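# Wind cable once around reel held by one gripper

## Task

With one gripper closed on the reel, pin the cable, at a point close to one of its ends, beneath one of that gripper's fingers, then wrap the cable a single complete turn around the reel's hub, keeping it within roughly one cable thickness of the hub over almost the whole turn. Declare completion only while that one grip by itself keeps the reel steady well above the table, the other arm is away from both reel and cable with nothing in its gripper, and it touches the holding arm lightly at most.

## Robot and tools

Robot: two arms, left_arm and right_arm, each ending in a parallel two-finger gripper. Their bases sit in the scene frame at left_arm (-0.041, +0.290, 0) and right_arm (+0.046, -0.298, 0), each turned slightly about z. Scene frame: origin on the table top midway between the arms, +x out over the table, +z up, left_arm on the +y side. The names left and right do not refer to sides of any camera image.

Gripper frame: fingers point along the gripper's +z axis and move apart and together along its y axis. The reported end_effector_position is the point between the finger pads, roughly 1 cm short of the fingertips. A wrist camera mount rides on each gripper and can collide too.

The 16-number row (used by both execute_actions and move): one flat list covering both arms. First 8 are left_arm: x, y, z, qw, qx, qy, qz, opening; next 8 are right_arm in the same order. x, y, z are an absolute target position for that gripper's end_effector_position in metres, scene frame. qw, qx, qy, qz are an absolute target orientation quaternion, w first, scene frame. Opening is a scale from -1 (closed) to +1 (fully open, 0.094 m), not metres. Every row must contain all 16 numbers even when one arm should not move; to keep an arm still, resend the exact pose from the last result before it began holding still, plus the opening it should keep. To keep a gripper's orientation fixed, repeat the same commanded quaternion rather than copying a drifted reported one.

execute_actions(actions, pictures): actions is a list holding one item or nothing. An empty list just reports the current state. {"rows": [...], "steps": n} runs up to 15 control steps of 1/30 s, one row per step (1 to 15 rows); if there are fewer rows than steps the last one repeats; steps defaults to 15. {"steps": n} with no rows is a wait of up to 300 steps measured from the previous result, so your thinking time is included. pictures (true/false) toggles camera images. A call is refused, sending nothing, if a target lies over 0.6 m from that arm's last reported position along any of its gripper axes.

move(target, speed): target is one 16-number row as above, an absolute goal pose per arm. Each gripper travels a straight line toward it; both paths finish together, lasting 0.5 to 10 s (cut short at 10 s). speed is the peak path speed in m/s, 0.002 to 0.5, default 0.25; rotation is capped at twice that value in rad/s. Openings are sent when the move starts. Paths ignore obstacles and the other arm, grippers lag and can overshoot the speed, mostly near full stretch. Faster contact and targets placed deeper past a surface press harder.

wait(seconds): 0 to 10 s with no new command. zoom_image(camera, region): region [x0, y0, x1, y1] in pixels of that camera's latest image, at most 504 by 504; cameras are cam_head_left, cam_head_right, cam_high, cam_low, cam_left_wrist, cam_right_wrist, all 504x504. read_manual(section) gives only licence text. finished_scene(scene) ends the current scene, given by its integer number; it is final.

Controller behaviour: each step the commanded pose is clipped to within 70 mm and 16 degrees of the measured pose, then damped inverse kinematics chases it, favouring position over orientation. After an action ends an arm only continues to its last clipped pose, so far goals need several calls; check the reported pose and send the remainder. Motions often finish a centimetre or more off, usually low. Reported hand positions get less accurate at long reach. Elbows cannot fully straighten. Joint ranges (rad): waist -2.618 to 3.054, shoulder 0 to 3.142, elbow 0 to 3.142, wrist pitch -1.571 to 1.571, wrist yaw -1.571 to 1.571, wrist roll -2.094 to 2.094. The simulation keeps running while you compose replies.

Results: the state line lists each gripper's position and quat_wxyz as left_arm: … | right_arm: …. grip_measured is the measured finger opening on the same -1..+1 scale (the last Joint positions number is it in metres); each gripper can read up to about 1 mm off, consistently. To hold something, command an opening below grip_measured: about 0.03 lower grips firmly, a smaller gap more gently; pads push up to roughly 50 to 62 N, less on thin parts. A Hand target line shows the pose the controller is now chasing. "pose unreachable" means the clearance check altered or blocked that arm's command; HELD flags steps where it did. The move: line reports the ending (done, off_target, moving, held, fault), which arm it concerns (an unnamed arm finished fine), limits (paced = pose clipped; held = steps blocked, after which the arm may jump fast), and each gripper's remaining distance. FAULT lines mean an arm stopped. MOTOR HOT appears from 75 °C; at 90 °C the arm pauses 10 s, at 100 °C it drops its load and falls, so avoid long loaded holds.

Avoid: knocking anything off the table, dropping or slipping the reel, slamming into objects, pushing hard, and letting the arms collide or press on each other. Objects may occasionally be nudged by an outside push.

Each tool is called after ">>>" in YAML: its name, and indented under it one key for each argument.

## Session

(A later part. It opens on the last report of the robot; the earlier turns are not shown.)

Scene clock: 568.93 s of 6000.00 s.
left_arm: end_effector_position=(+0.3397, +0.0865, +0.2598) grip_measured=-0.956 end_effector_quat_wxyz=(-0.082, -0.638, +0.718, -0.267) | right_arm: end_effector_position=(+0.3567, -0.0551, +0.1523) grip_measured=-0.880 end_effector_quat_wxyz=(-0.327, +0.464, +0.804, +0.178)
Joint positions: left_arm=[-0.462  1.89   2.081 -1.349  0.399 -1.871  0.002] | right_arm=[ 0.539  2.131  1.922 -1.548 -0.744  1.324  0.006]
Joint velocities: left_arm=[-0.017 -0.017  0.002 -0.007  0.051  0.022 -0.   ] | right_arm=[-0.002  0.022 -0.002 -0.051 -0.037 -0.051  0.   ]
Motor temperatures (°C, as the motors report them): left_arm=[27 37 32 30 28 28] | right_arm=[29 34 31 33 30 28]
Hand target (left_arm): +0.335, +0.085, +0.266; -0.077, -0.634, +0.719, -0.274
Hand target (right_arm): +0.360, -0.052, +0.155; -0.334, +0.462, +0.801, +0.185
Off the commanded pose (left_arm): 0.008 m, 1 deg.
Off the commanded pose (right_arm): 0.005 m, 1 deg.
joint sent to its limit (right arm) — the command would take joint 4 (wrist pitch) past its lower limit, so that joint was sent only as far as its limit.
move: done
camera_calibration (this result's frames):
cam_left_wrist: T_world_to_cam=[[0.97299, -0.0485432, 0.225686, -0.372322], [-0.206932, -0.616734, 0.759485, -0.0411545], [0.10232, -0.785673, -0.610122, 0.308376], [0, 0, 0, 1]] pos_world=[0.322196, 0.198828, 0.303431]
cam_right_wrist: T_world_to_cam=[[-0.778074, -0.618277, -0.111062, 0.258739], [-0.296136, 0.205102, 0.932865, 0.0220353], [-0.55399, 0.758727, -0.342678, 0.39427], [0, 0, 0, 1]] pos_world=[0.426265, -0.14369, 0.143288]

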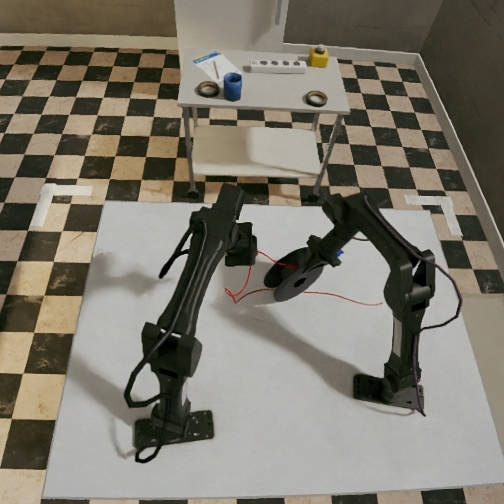

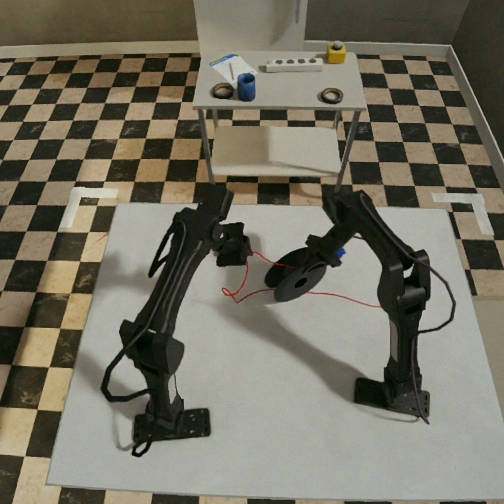

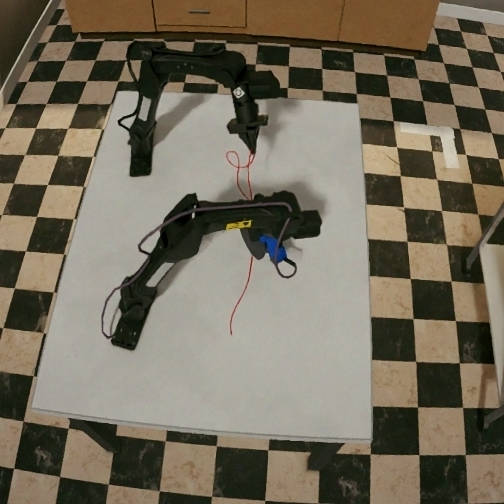

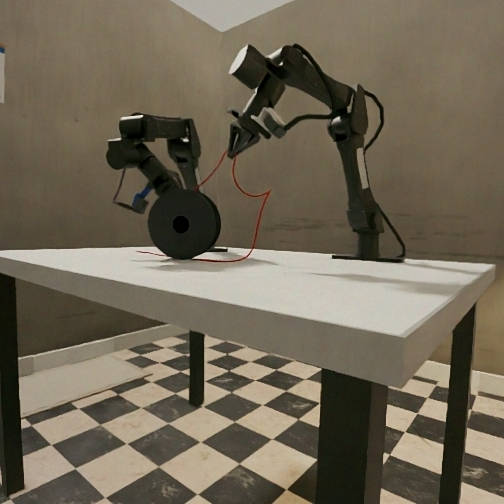

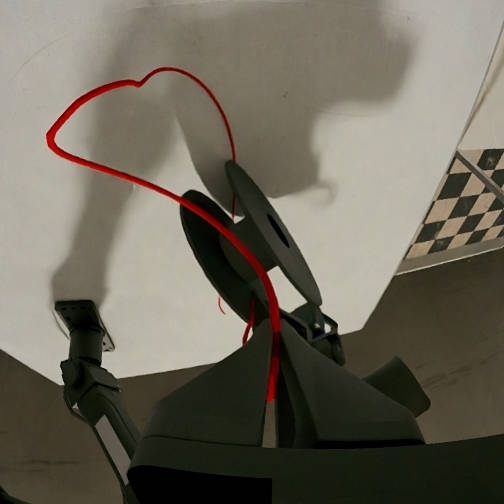

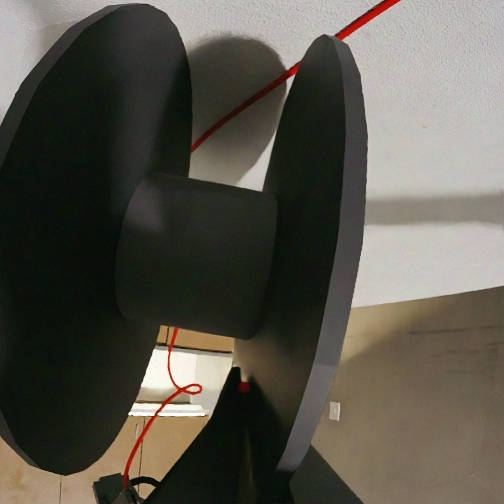

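>>> execute_actions:
  actions:
    - {"rows":[[0.335,0.085,0.266,-0.077,-0.635,0.719,-0.274,-0.3,0.36,-0.052,0.155,-0.335,0.461,0.801,0.184,-1]]}
  pictures: false

>>> move:
  target: [0.28,0.3,0.3,-0.077,-0.635,0.719,-0.274,-0.3,0.33,-0.03,0.24,-0.18,0.37,0.82,0.40,-1]
  speed: 0.12

>>> move:
  target: [0.2,0.4,0.2,0,-0.6,0.8,0,-0.3,0.24,0.03,0.22,0.153,0.153,0.69,0.69,-1]
  speed: 0.12

>>> move:
  target: [0.2,0.4,0.15,0,-0.6,0.8,0,-0.3,0.36,-0.12,0.12,0.28,0.32,0.65,0.63,-1]
  speed: 0.12

Scene clock: 575.47 s of 6000.00 s.
left_arm: end_effector_position=(+0.3398, +0.0865, +0.2599) grip_measured=-0.303 end_effector_quat_wxyz=(-0.082, -0.638, +0.717, -0.267) | right_arm: end_effector_position=(+0.3567, -0.0550, +0.1524) grip_measured=-0.880 end_effector_quat_wxyz=(-0.327, +0.463, +0.804, +0.178)
Joint positions: left_arm=[-0.462  1.89   2.081 -1.348  0.399 -1.871  0.033] | right_arm=[ 0.539  2.131  1.922 -1.548 -0.745  1.323  0.006]
Joint velocities: left_arm=[-0.007 -0.002 -0.027 -0.022 -0.095 -0.11   0.001] | right_arm=[-0.017  0.027  0.002  0.066 -0.051  0.022 -0.   ]
Motor temperatures (°C, as the motors report them): left_arm=[27 37 32 30 28 28] | right_arm=[29 35 31 33 30 28]
Hand target (left_arm): +0.335, +0.085, +0.266; -0.077, -0.635, +0.719, -0.274
Hand target (right_arm): +0.360, -0.052, +0.155; -0.334, +0.462, +0.801, +0.185
Off the commanded pose (left_arm): 0.008 m, 1 deg.
Off the commanded pose (right_arm): 0.005 m, 1 deg.
joint sent to its limit (right arm) — the command would take joint 4 (wrist pitch) past its lower limit, so that joint was sent only as far as its limit.
Steps of this call (steps 1 to 181: nothing new was sent; steps 182 to 196: all 15 steps of this action). Readings (end_effector_position):
182: left_arm (+0.3397, +0.0865, +0.2598) | right_arm (+0.3567, -0.0550, +0.1524)
183: left_arm (+0.3398, +0.0865, +0.2599) | right_arm (+0.3567, -0.0550, +0.1524)
185: left_arm (+0.3398, +0.0865, +0.2599) | right_arm (+0.3567, -0.0550, +0.1524)
189: left_arm (+0.3398, +0.0865, +0.2599) | right_arm (+0.3567, -0.0550, +0.1524)
196: the state above

Scene clock: 578.50 s of 6000.00 s.
left_arm: end_effector_position=(+0.2938, +0.3043, +0.2972) grip_measured=-0.303 end_effector_quat_wxyz=(-0.001, -0.647, +0.694, -0.316) | right_arm: end_effector_position=(+0.3332, -0.0369, +0.2288) grip_measured=-0.880 end_effector_quat_wxyz=(-0.177, +0.391, +0.821, +0.375)
Joint positions: left_arm=[ 0.207  1.642  1.922 -1.56   0.582 -1.252  0.033] | right_arm=[ 0.602  1.619  1.486 -1.001 -0.762  1.48   0.006]
Joint velocities: left_arm=[-0.007  0.007 -0.002  0.022  0.051  0.081 -0.   ] | right_arm=[-0.002 -0.002 -0.002  0.037 -0.007  0.007  0.   ]
Motor temperatures (°C, as the motors report them): left_arm=[27 37 32 30 28 28] | right_arm=[29 35 31 33 30 28]
Hand target (left_arm): +0.285, +0.302, +0.300; +0.004, +0.645, -0.694, +0.320
Hand target (right_arm): +0.329, -0.031, +0.242; -0.178, +0.371, +0.820, +0.399
Off the commanded pose (left_arm): 0.015 m, 10 deg.
Off the commanded pose (right_arm): 0.014 m, 4 deg.
joint sent to its limit (left arm) — the command would take joint 4 (wrist pitch) past its lower limit, so that joint was sent only as far as its limit.
move: off_target (left_arm, right_arm)
camera_calibration (this result's frames):
cam_left_wrist: T_world_to_cam=[[0.921248, 0.0353831, 0.387362, -0.383909], [-0.271384, -0.654963, 0.705248, 0.101936], [0.278661, -0.754832, -0.593781, 0.440955], [0, 0, 0, 1]] pos_world=[0.258462, 0.413195, 0.338652]
cam_right_wrist: T_world_to_cam=[[-0.643116, -0.503458, -0.577002, 0.326048], [-0.685413, 0.04244, 0.726917, 0.110819], [-0.341484, 0.862977, -0.37237, 0.333478], [0, 0, 0, 1]] pos_world=[0.399521, -0.128336, 0.231751]

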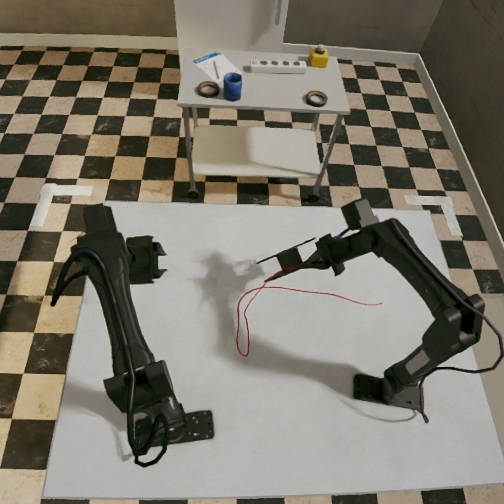

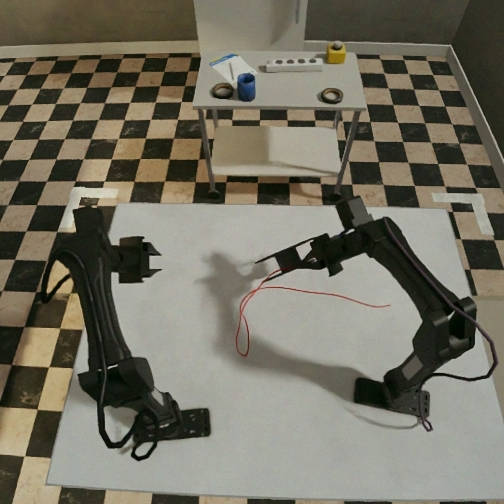

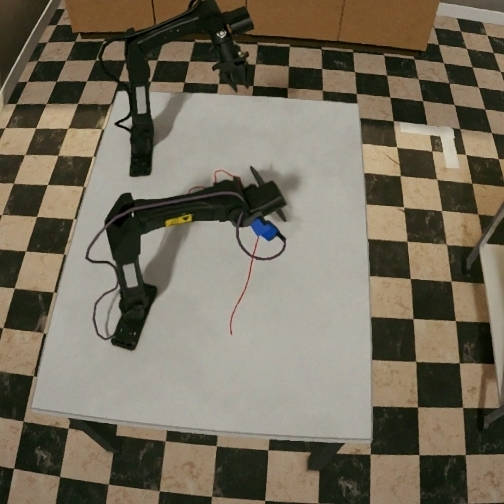

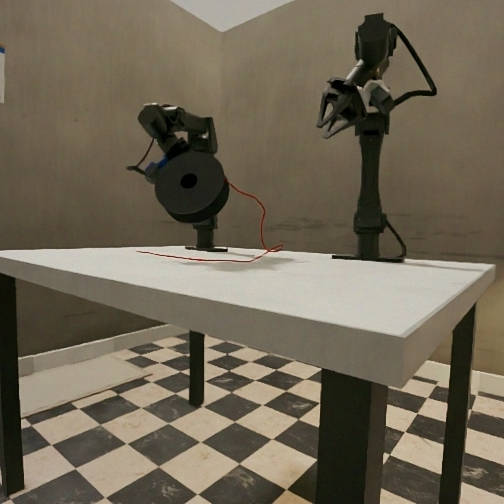

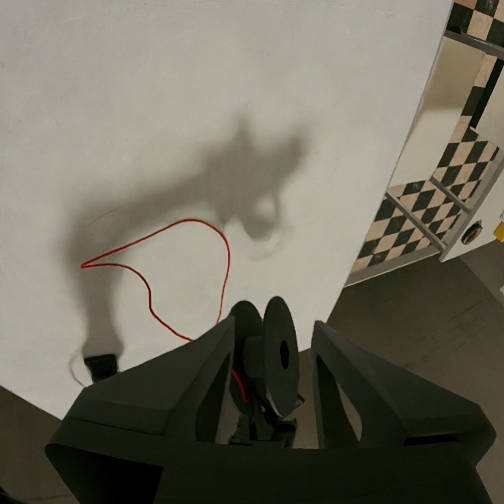

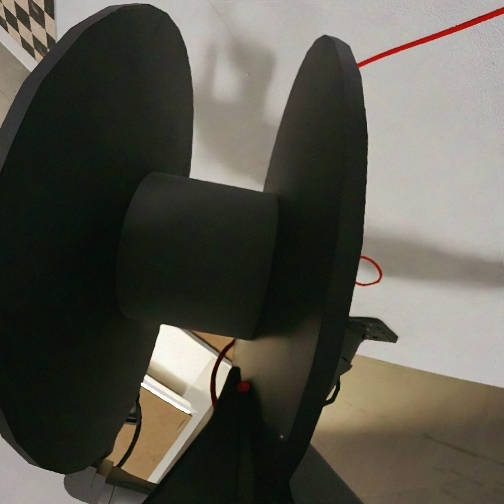

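Scene clock: 583.60 s of 6000.00 s.
left_arm: end_effector_position=(+0.2109, +0.4002, +0.1991) grip_measured=-0.303 end_effector_quat_wxyz=(+0.013, -0.600, +0.800, -0.008) | right_arm: end_effector_position=(+0.2394, +0.0275, +0.2100) grip_measured=-0.880 end_effector_quat_wxyz=(+0.137, +0.176, +0.703, +0.675)
Joint positions: left_arm=[ 0.286  1.586  1.606 -1.562  0.011 -0.87   0.033] | right_arm=[ 1.141  1.192  0.359  0.78  -0.173  1.607  0.006]
Joint velocities: left_arm=[ 0.007 -0.002 -0.007  0.022 -0.022 -0.007 -0.   ] | right_arm=[-0.017 -0.002 -0.002  0.007 -0.066  0.022 -0.   ]
Motor temperatures (°C, as the motors report them): left_arm=[27 37 32 30 28 28] | right_arm=[29 34 31 34 30 28]
Hand target (left_arm): +0.202, +0.401, +0.199; +0.007, -0.601, +0.799, -0.002
Hand target (right_arm): +0.239, +0.029, +0.223; +0.153, +0.162, +0.688, +0.691
Off the commanded pose (left_arm): 0.011 m, 2 deg.
Off the commanded pose (right_arm): 0.010 m, 4 deg.
joint sent to its limit (left arm) — the command would take joint 4 (wrist pitch) past its lower limit, so that joint was sent only as far as its limit.
move: off_target (left_arm, right_arm)
camera_calibration (this result's frames):
cam_left_wrist: T_world_to_cam=[[0.965558, -0.25934, -0.0209761, -0.0830755], [-0.23246, -0.89607, 0.37818, 0.364893], [-0.116873, -0.360279, -0.925494, 0.469787], [0, 0, 0, 1]] pos_world=[0.219943, 0.47468, 0.295048]
cam_right_wrist: T_world_to_cam=[[0.105988, -0.111607, -0.988084, 0.183552], [-0.994254, -0.0269053, -0.103611, 0.3077], [-0.015021, 0.993388, -0.113818, 0.102812], [0, 0, 0, 1]] pos_world=[0.288022, -0.073368, 0.224948]

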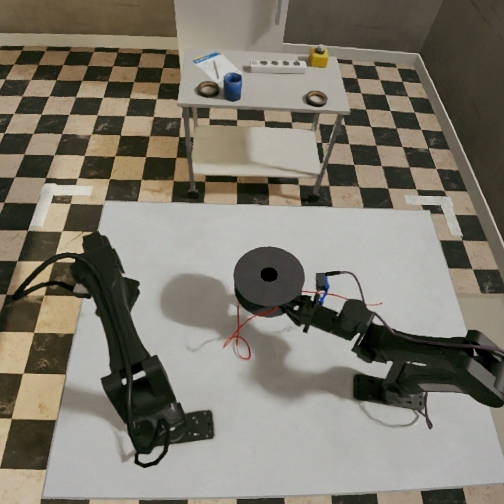

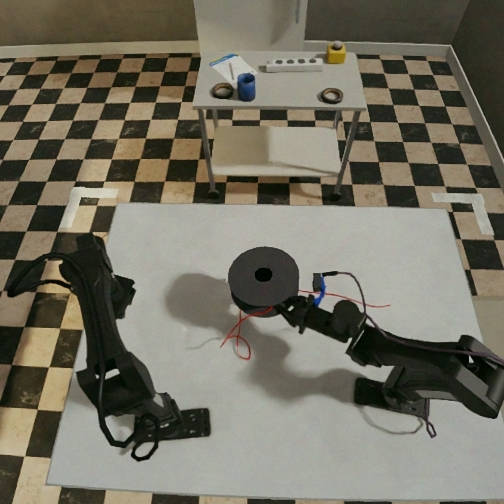

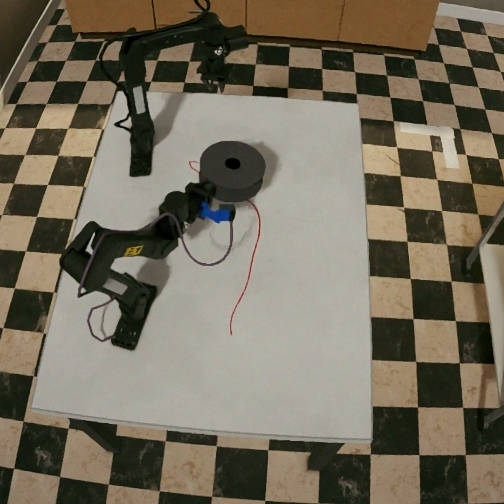

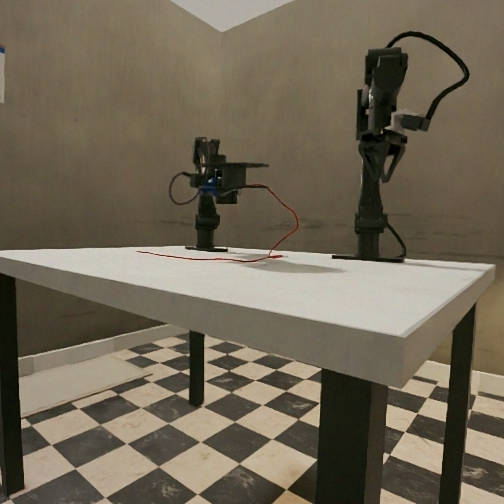

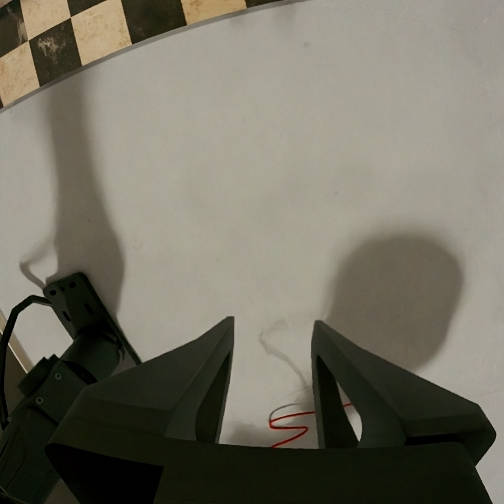

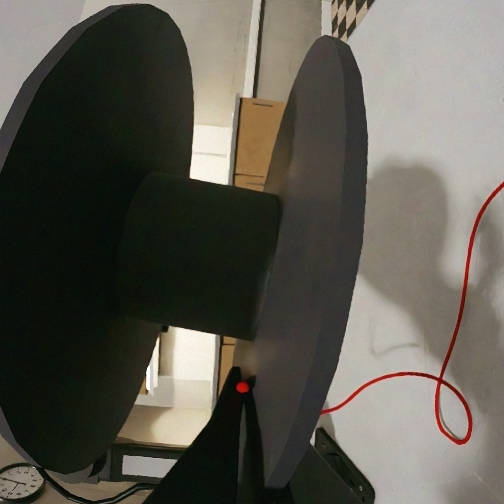

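Scene clock: 586.10 s of 6000.00 s.
left_arm: end_effector_position=(+0.2030, +0.3968, +0.1472) grip_measured=-0.303 end_effector_quat_wxyz=(-0.013, -0.599, +0.801, -0.002) | right_arm: end_effector_position=(+0.3608, -0.1183, +0.1089) grip_measured=-0.880 end_effector_quat_wxyz=(+0.268, +0.335, +0.664, +0.613)
Joint positions: left_arm=[ 0.286  1.573  1.384 -1.407  0.01  -0.868  0.033] | right_arm=[ 0.543  1.714  0.153  1.45  -0.334  1.589  0.006]
Joint velocities: left_arm=[-0.007  0.022  0.012 -0.095 -0.007 -0.037 -0.   ] | right_arm=[ 0.012  0.002 -0.002 -0.007 -0.066 -0.037 -0.   ]
Motor temperatures (°C, as the motors report them): left_arm=[27 37 32 30 28 28] | right_arm=[29 34 31 35 30 28]
Hand target (left_arm): +0.200, +0.400, +0.150; -0.000, -0.600, +0.800, +0.000
Hand target (right_arm): +0.361, -0.119, +0.119; +0.285, +0.316, +0.656, +0.624
Off the commanded pose (left_arm): 0.005 m, 2 deg.
Off the commanded pose (right_arm): 0.011 m, 3 deg.
move: off_target (right_arm)
camera_calibration (this result's frames):
cam_left_wrist: T_world_to_cam=[[0.9629, -0.262423, -0.0629094, -0.0694234], [-0.215188, -0.887346, 0.407813, 0.368352], [-0.162842, -0.379146, -0.910896, 0.434206], [0, 0, 0, 1]] pos_world=[0.21682, 0.473265, 0.24093]
cam_right_wrist: T_world_to_cam=[[0.00236824, -0.172088, -0.985079, 0.0843557], [-0.916935, 0.392704, -0.0708077, 0.432206], [0.39903, 0.903421, -0.156864, 0.0826353], [0, 0, 0, 1]] pos_world=[0.363131, -0.229867, 0.126663]

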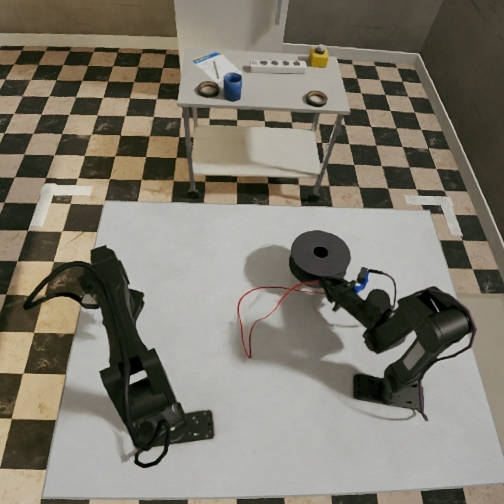

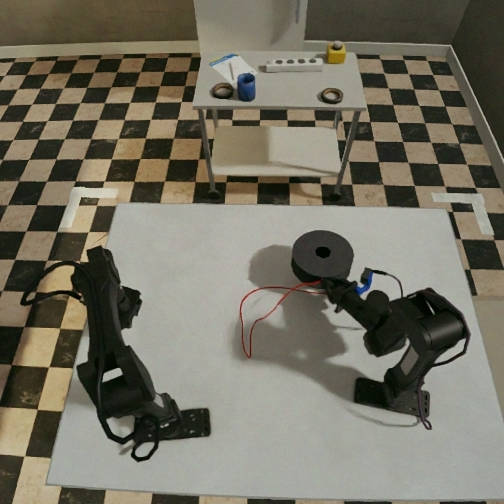

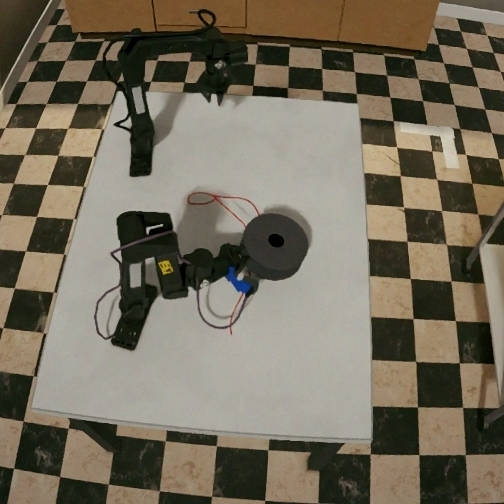

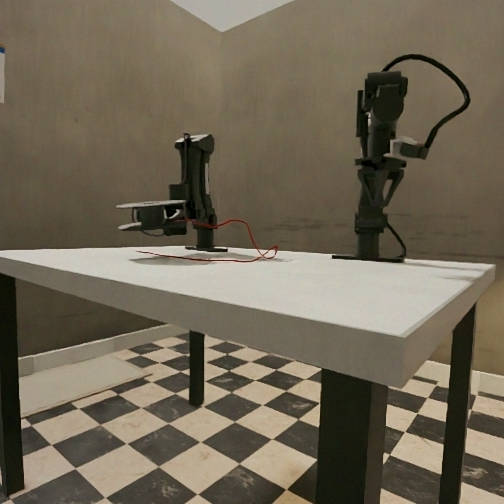

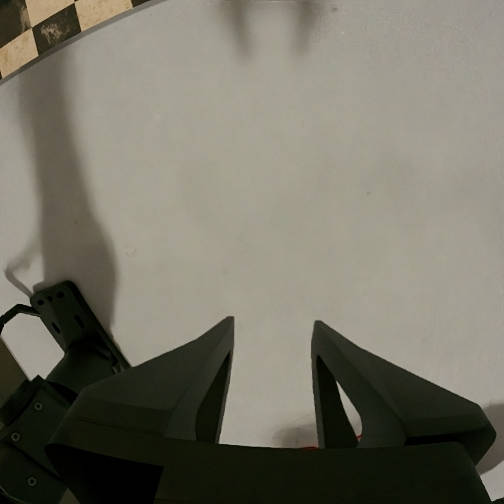

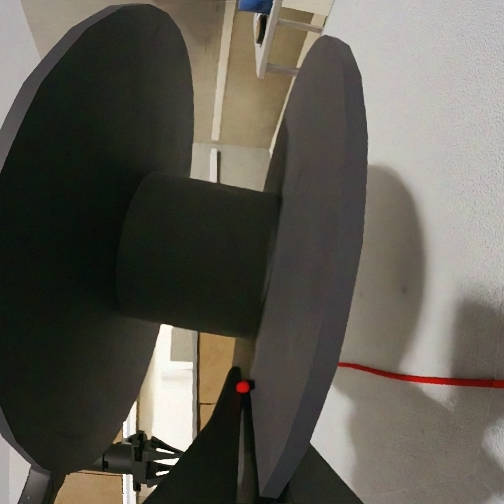

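>>> move:
  target: [0.2,0.08,0.15,0,-0.6,0.8,0,-0.3,0.36,-0.12,0.12,0.28,0.32,0.65,0.63,-1]

Scene clock: 591.93 s of 6000.00 s.
left_arm: end_effector_position=(+0.1890, +0.0795, +0.1440) grip_measured=-0.303 end_effector_quat_wxyz=(-0.009, -0.597, +0.802, +0.006) | right_arm: end_effector_position=(+0.3609, -0.1175, +0.1117) grip_measured=-0.880 end_effector_quat_wxyz=(+0.268, +0.333, +0.659, +0.619)
Joint positions: left_arm=[-0.866  1.736  1.549 -1.398  0.016 -2.016  0.033] | right_arm=[ 0.543  1.725  0.153  1.477 -0.338  1.599  0.006]
Joint velocities: left_arm=[-0.007  0.002 -0.002 -0.007 -0.051 -0.066  0.   ] | right_arm=[ 0.007 -0.012 -0.002 -0.007 -0.095 -0.037 -0.001]
Motor temperatures (°C, as the motors report them): left_arm=[27 36 32 30 28 28] | right_arm=[29 33 30 37 30 28]
Hand target (left_arm): +0.192, +0.079, +0.150; -0.003, -0.600, +0.800, +0.005
Hand target (right_arm): +0.360, -0.120, +0.120; +0.280, +0.321, +0.651, +0.629
Off the commanded pose (left_arm): 0.013 m, 1 deg.
Off the commanded pose (right_arm): 0.009 m, 3 deg.
move: off_target (left_arm, right_arm)
camera_calibration (this result's frames):
cam_left_wrist: T_world_to_cam=[[0.961577, -0.265499, -0.0698526, -0.137973], [-0.218112, -0.893329, 0.392925, 0.0882064], [-0.166723, -0.362592, -0.916914, 0.309016], [0, 0, 0, 1]] pos_world=[0.203431, 0.154212, 0.239045]
cam_right_wrist: T_world_to_cam=[[0.0119032, -0.158883, -0.987226, 0.085636], [-0.917393, 0.391043, -0.0739952, 0.432552], [0.397804, 0.906555, -0.141104, 0.0814308], [0, 0, 0, 1]] pos_world=[0.363408, -0.229362, 0.128039]

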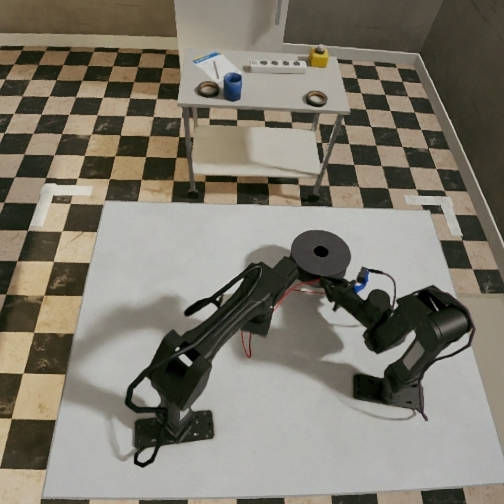

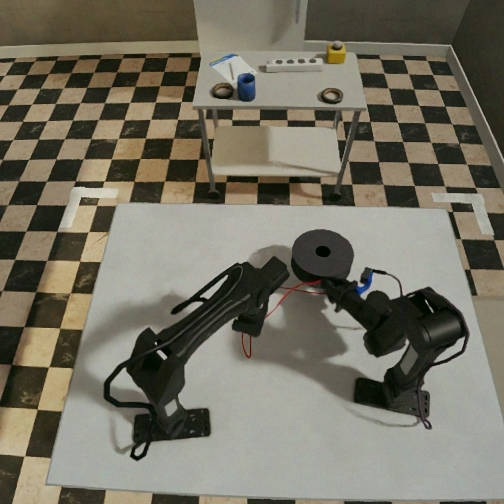

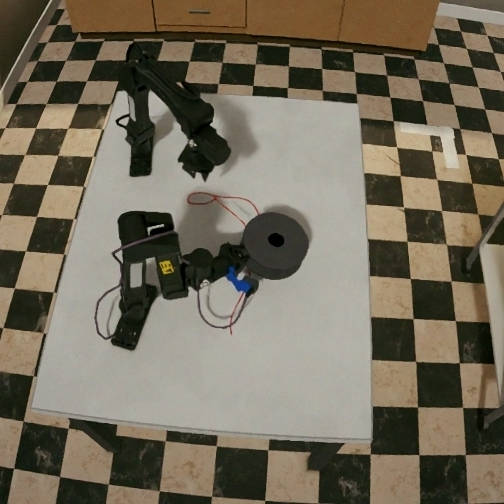

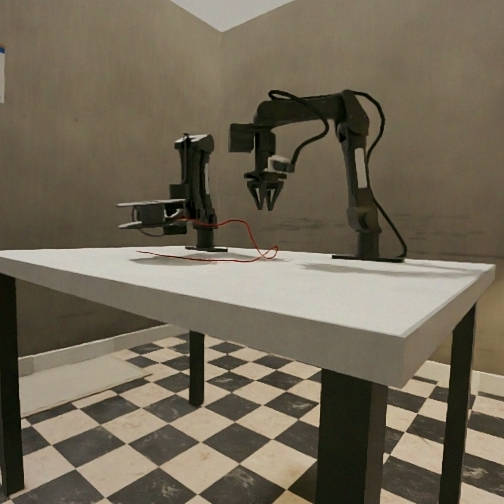

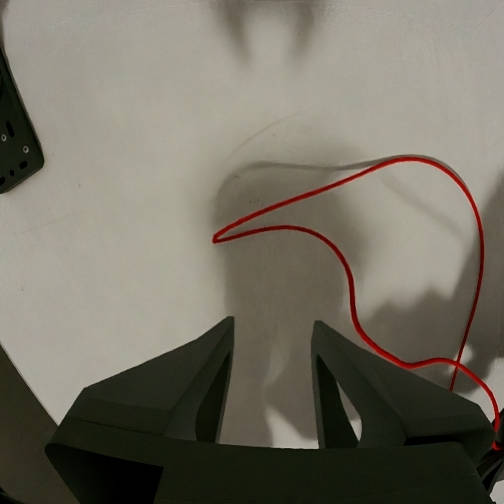

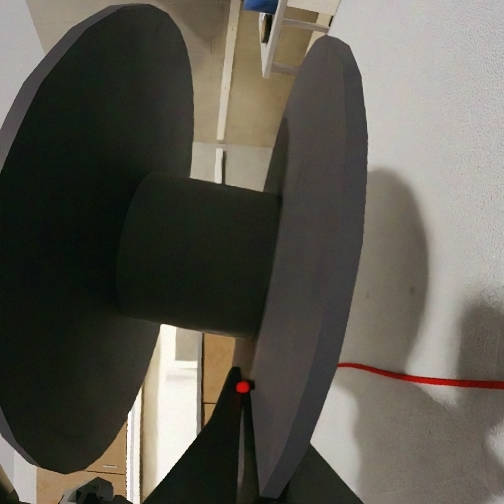

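>>> move:
  target: [0.148,0.09,0.06,0,-0.6,0.8,0,-0.2,0.36,-0.12,0.12,0.28,0.32,0.65,0.63,-1]
  speed: 0.15

>>> move:
  target: [0.148,0.09,0.012,0,-0.6,0.8,0,-0.2,0.36,-0.12,0.12,0.28,0.32,0.65,0.63,-1]
  speed: 0.1

Scene clock: 596.80 s of 6000.00 s.
left_arm: end_effector_position=(+0.1490, +0.0905, +0.0552) grip_measured=-0.203 end_effector_quat_wxyz=(-0.008, -0.600, +0.800, +0.013) | right_arm: end_effector_position=(+0.3609, -0.1176, +0.1116) grip_measured=-0.880 end_effector_quat_wxyz=(+0.266, +0.335, +0.658, +0.620)
Joint positions: left_arm=[-0.936  1.656  1.1   -1.043  0.013 -2.092  0.037] | right_arm=[ 0.543  1.725  0.153  1.477 -0.338  1.604  0.006]
Joint velocities: left_arm=[-0.002  0.002  0.022  0.022  0.022  0.022 -0.   ] | right_arm=[ 0.012 -0.017  0.012 -0.066  0.022 -0.022 -0.   ]
Motor temperatures (°C, as the motors report them): left_arm=[27 36 32 30 28 28] | right_arm=[29 33 30 37 29 28]
Hand target (left_arm): +0.148, +0.091, +0.060; -0.001, -0.599, +0.801, +0.001
Hand target (right_arm): +0.360, -0.120, +0.120; +0.280, +0.321, +0.651, +0.629
Off the commanded pose (left_arm): 0.005 m, 2 deg.
Off the commanded pose (right_arm): 0.009 m, 3 deg.
joint sent to its limit (left arm) — the command would take joint 6 (wrist roll) past its lower limit, so that joint was sent only as far as its limit.
move: off_target (right_arm)
camera_calibration (this result's frames):
cam_left_wrist: T_world_to_cam=[[0.962723, -0.258372, -0.0800471, -0.10296], [-0.209617, -0.899688, 0.382913, 0.124105], [-0.170951, -0.351861, -0.92031, 0.224742], [0, 0, 0, 1]] pos_world=[0.163557, 0.164132, 0.15107]
cam_right_wrist: T_world_to_cam=[[0.00776128, -0.155112, -0.987866, 0.087466], [-0.917499, 0.391756, -0.0687207, 0.43206], [0.397662, 0.9069, -0.139274, 0.0813051], [0, 0, 0, 1]] pos_world=[0.363404, -0.229431, 0.12742]

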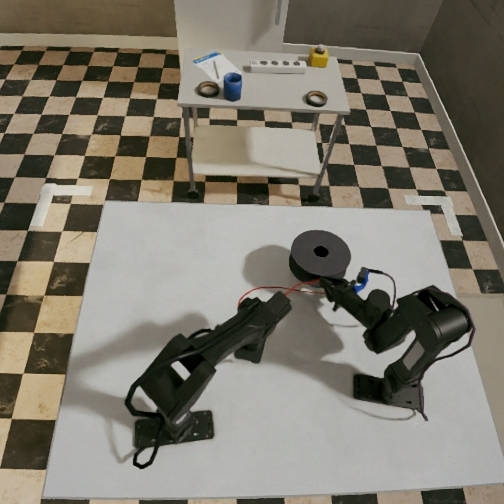

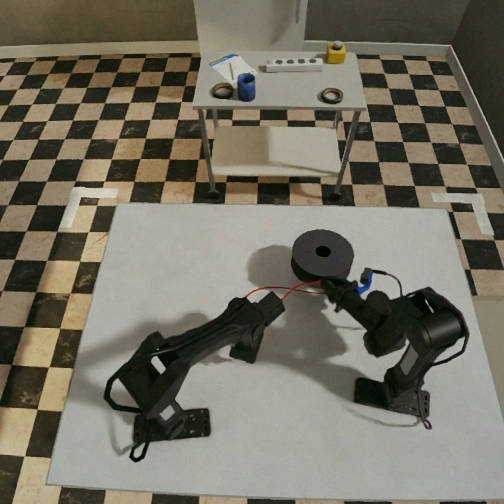

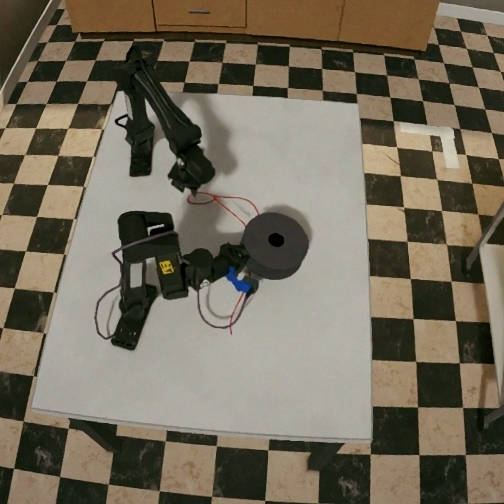

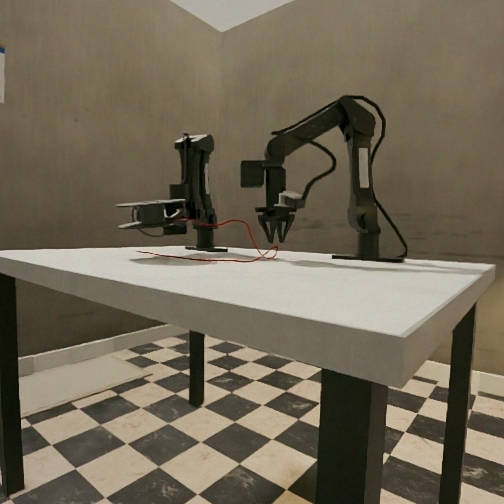

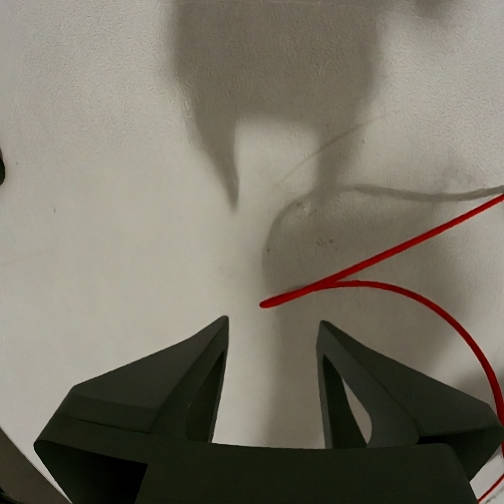

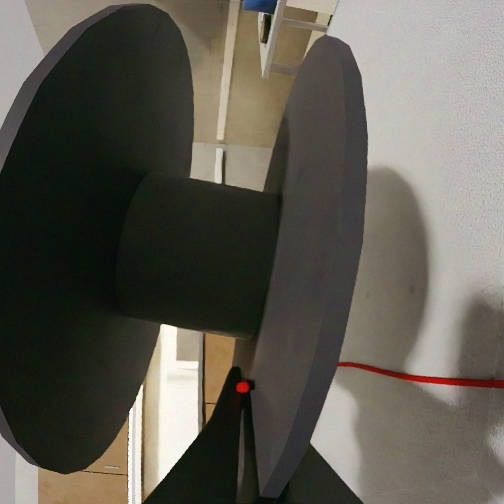

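Scene clock: 597.83 s of 6000.00 s.
left_arm: end_effector_position=(+0.1513, +0.0881, +0.0171) grip_measured=-0.203 end_effector_quat_wxyz=(-0.006, -0.600, +0.800, -0.008) | right_arm: end_effector_position=(+0.3609, -0.1176, +0.1114) grip_measured=-0.880 end_effector_quat_wxyz=(+0.265, +0.336, +0.657, +0.620)
Joint positions: left_arm=[-0.936  1.688  0.973 -0.842  0.013 -2.093  0.037] | right_arm=[ 0.543  1.725  0.153  1.476 -0.338  1.608  0.006]
Joint velocities: left_arm=[-0.002 -0.002 -0.032  0.007 -0.022 -0.051 -0.001] | right_arm=[ 0.017 -0.002  0.007 -0.066  0.037 -0.007  0.001]
Motor temperatures (°C, as the motors report them): left_arm=[27 36 32 30 28 28] | right_arm=[29 33 30 38 29 28]
Hand target (left_arm): +0.148, +0.090, +0.012; -0.001, -0.598, +0.801, -0.000
Hand target (right_arm): +0.360, -0.120, +0.120; +0.280, +0.321, +0.651, +0.629
Off the commanded pose (left_arm): 0.006 m, 1 deg.
Off the commanded pose (right_arm): 0.009 m, 3 deg.
joint sent to its limit (left arm) — the command would take joint 6 (wrist roll) past its lower limit, so that joint was sent only as far as its limit.
move: off_target (right_arm)
camera_calibration (this result's frames):
cam_left_wrist: T_world_to_cam=[[0.964616, -0.259872, -0.0445226, -0.109668], [-0.2206, -0.887975, 0.403529, 0.137231], [-0.144401, -0.379429, -0.913883, 0.187583], [0, 0, 0, 1]] pos_world=[0.163148, 0.164533, 0.111169]
cam_right_wrist: T_world_to_cam=[[0.0046, -0.15249, -0.988294, 0.0887829], [-0.917574, 0.39225, -0.0647936, 0.431682], [0.397539, 0.907131, -0.138117, 0.0812345], [0, 0, 0, 1]] pos_world=[0.363398, -0.229479, 0.126934]

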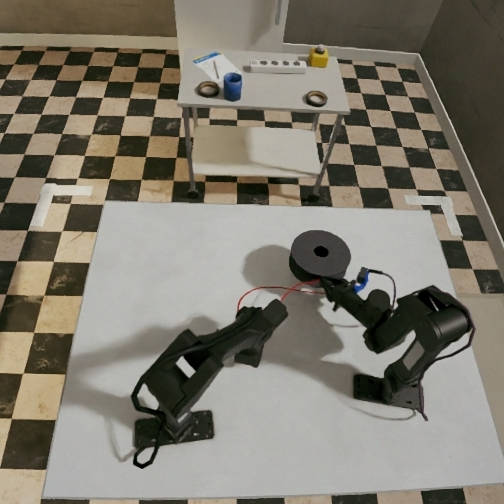

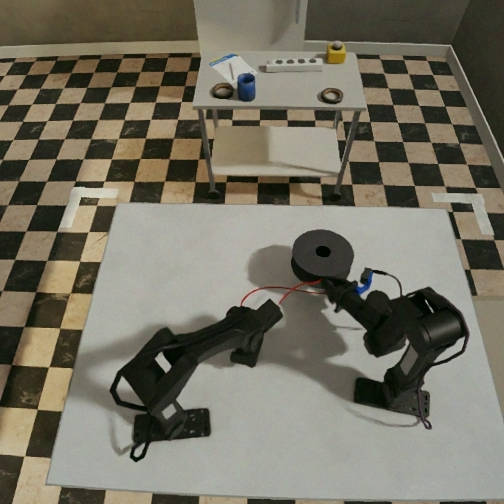

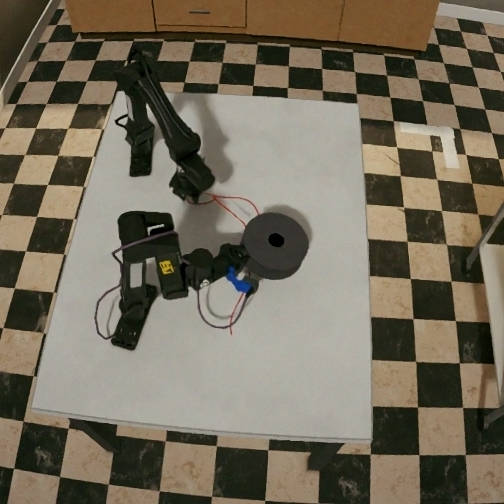

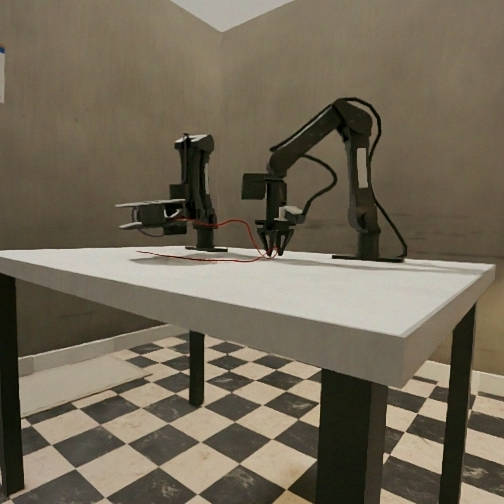

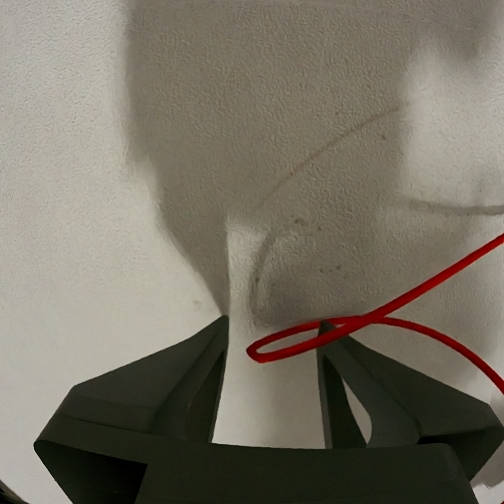

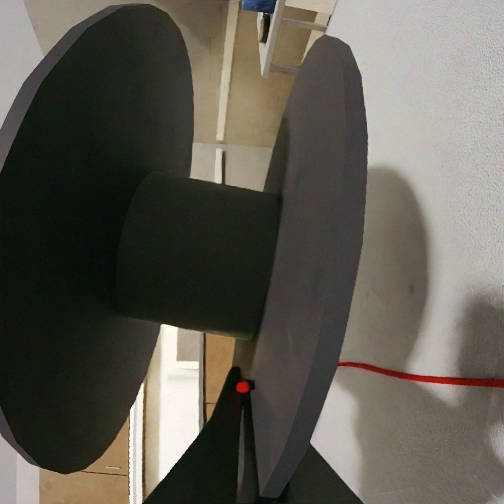

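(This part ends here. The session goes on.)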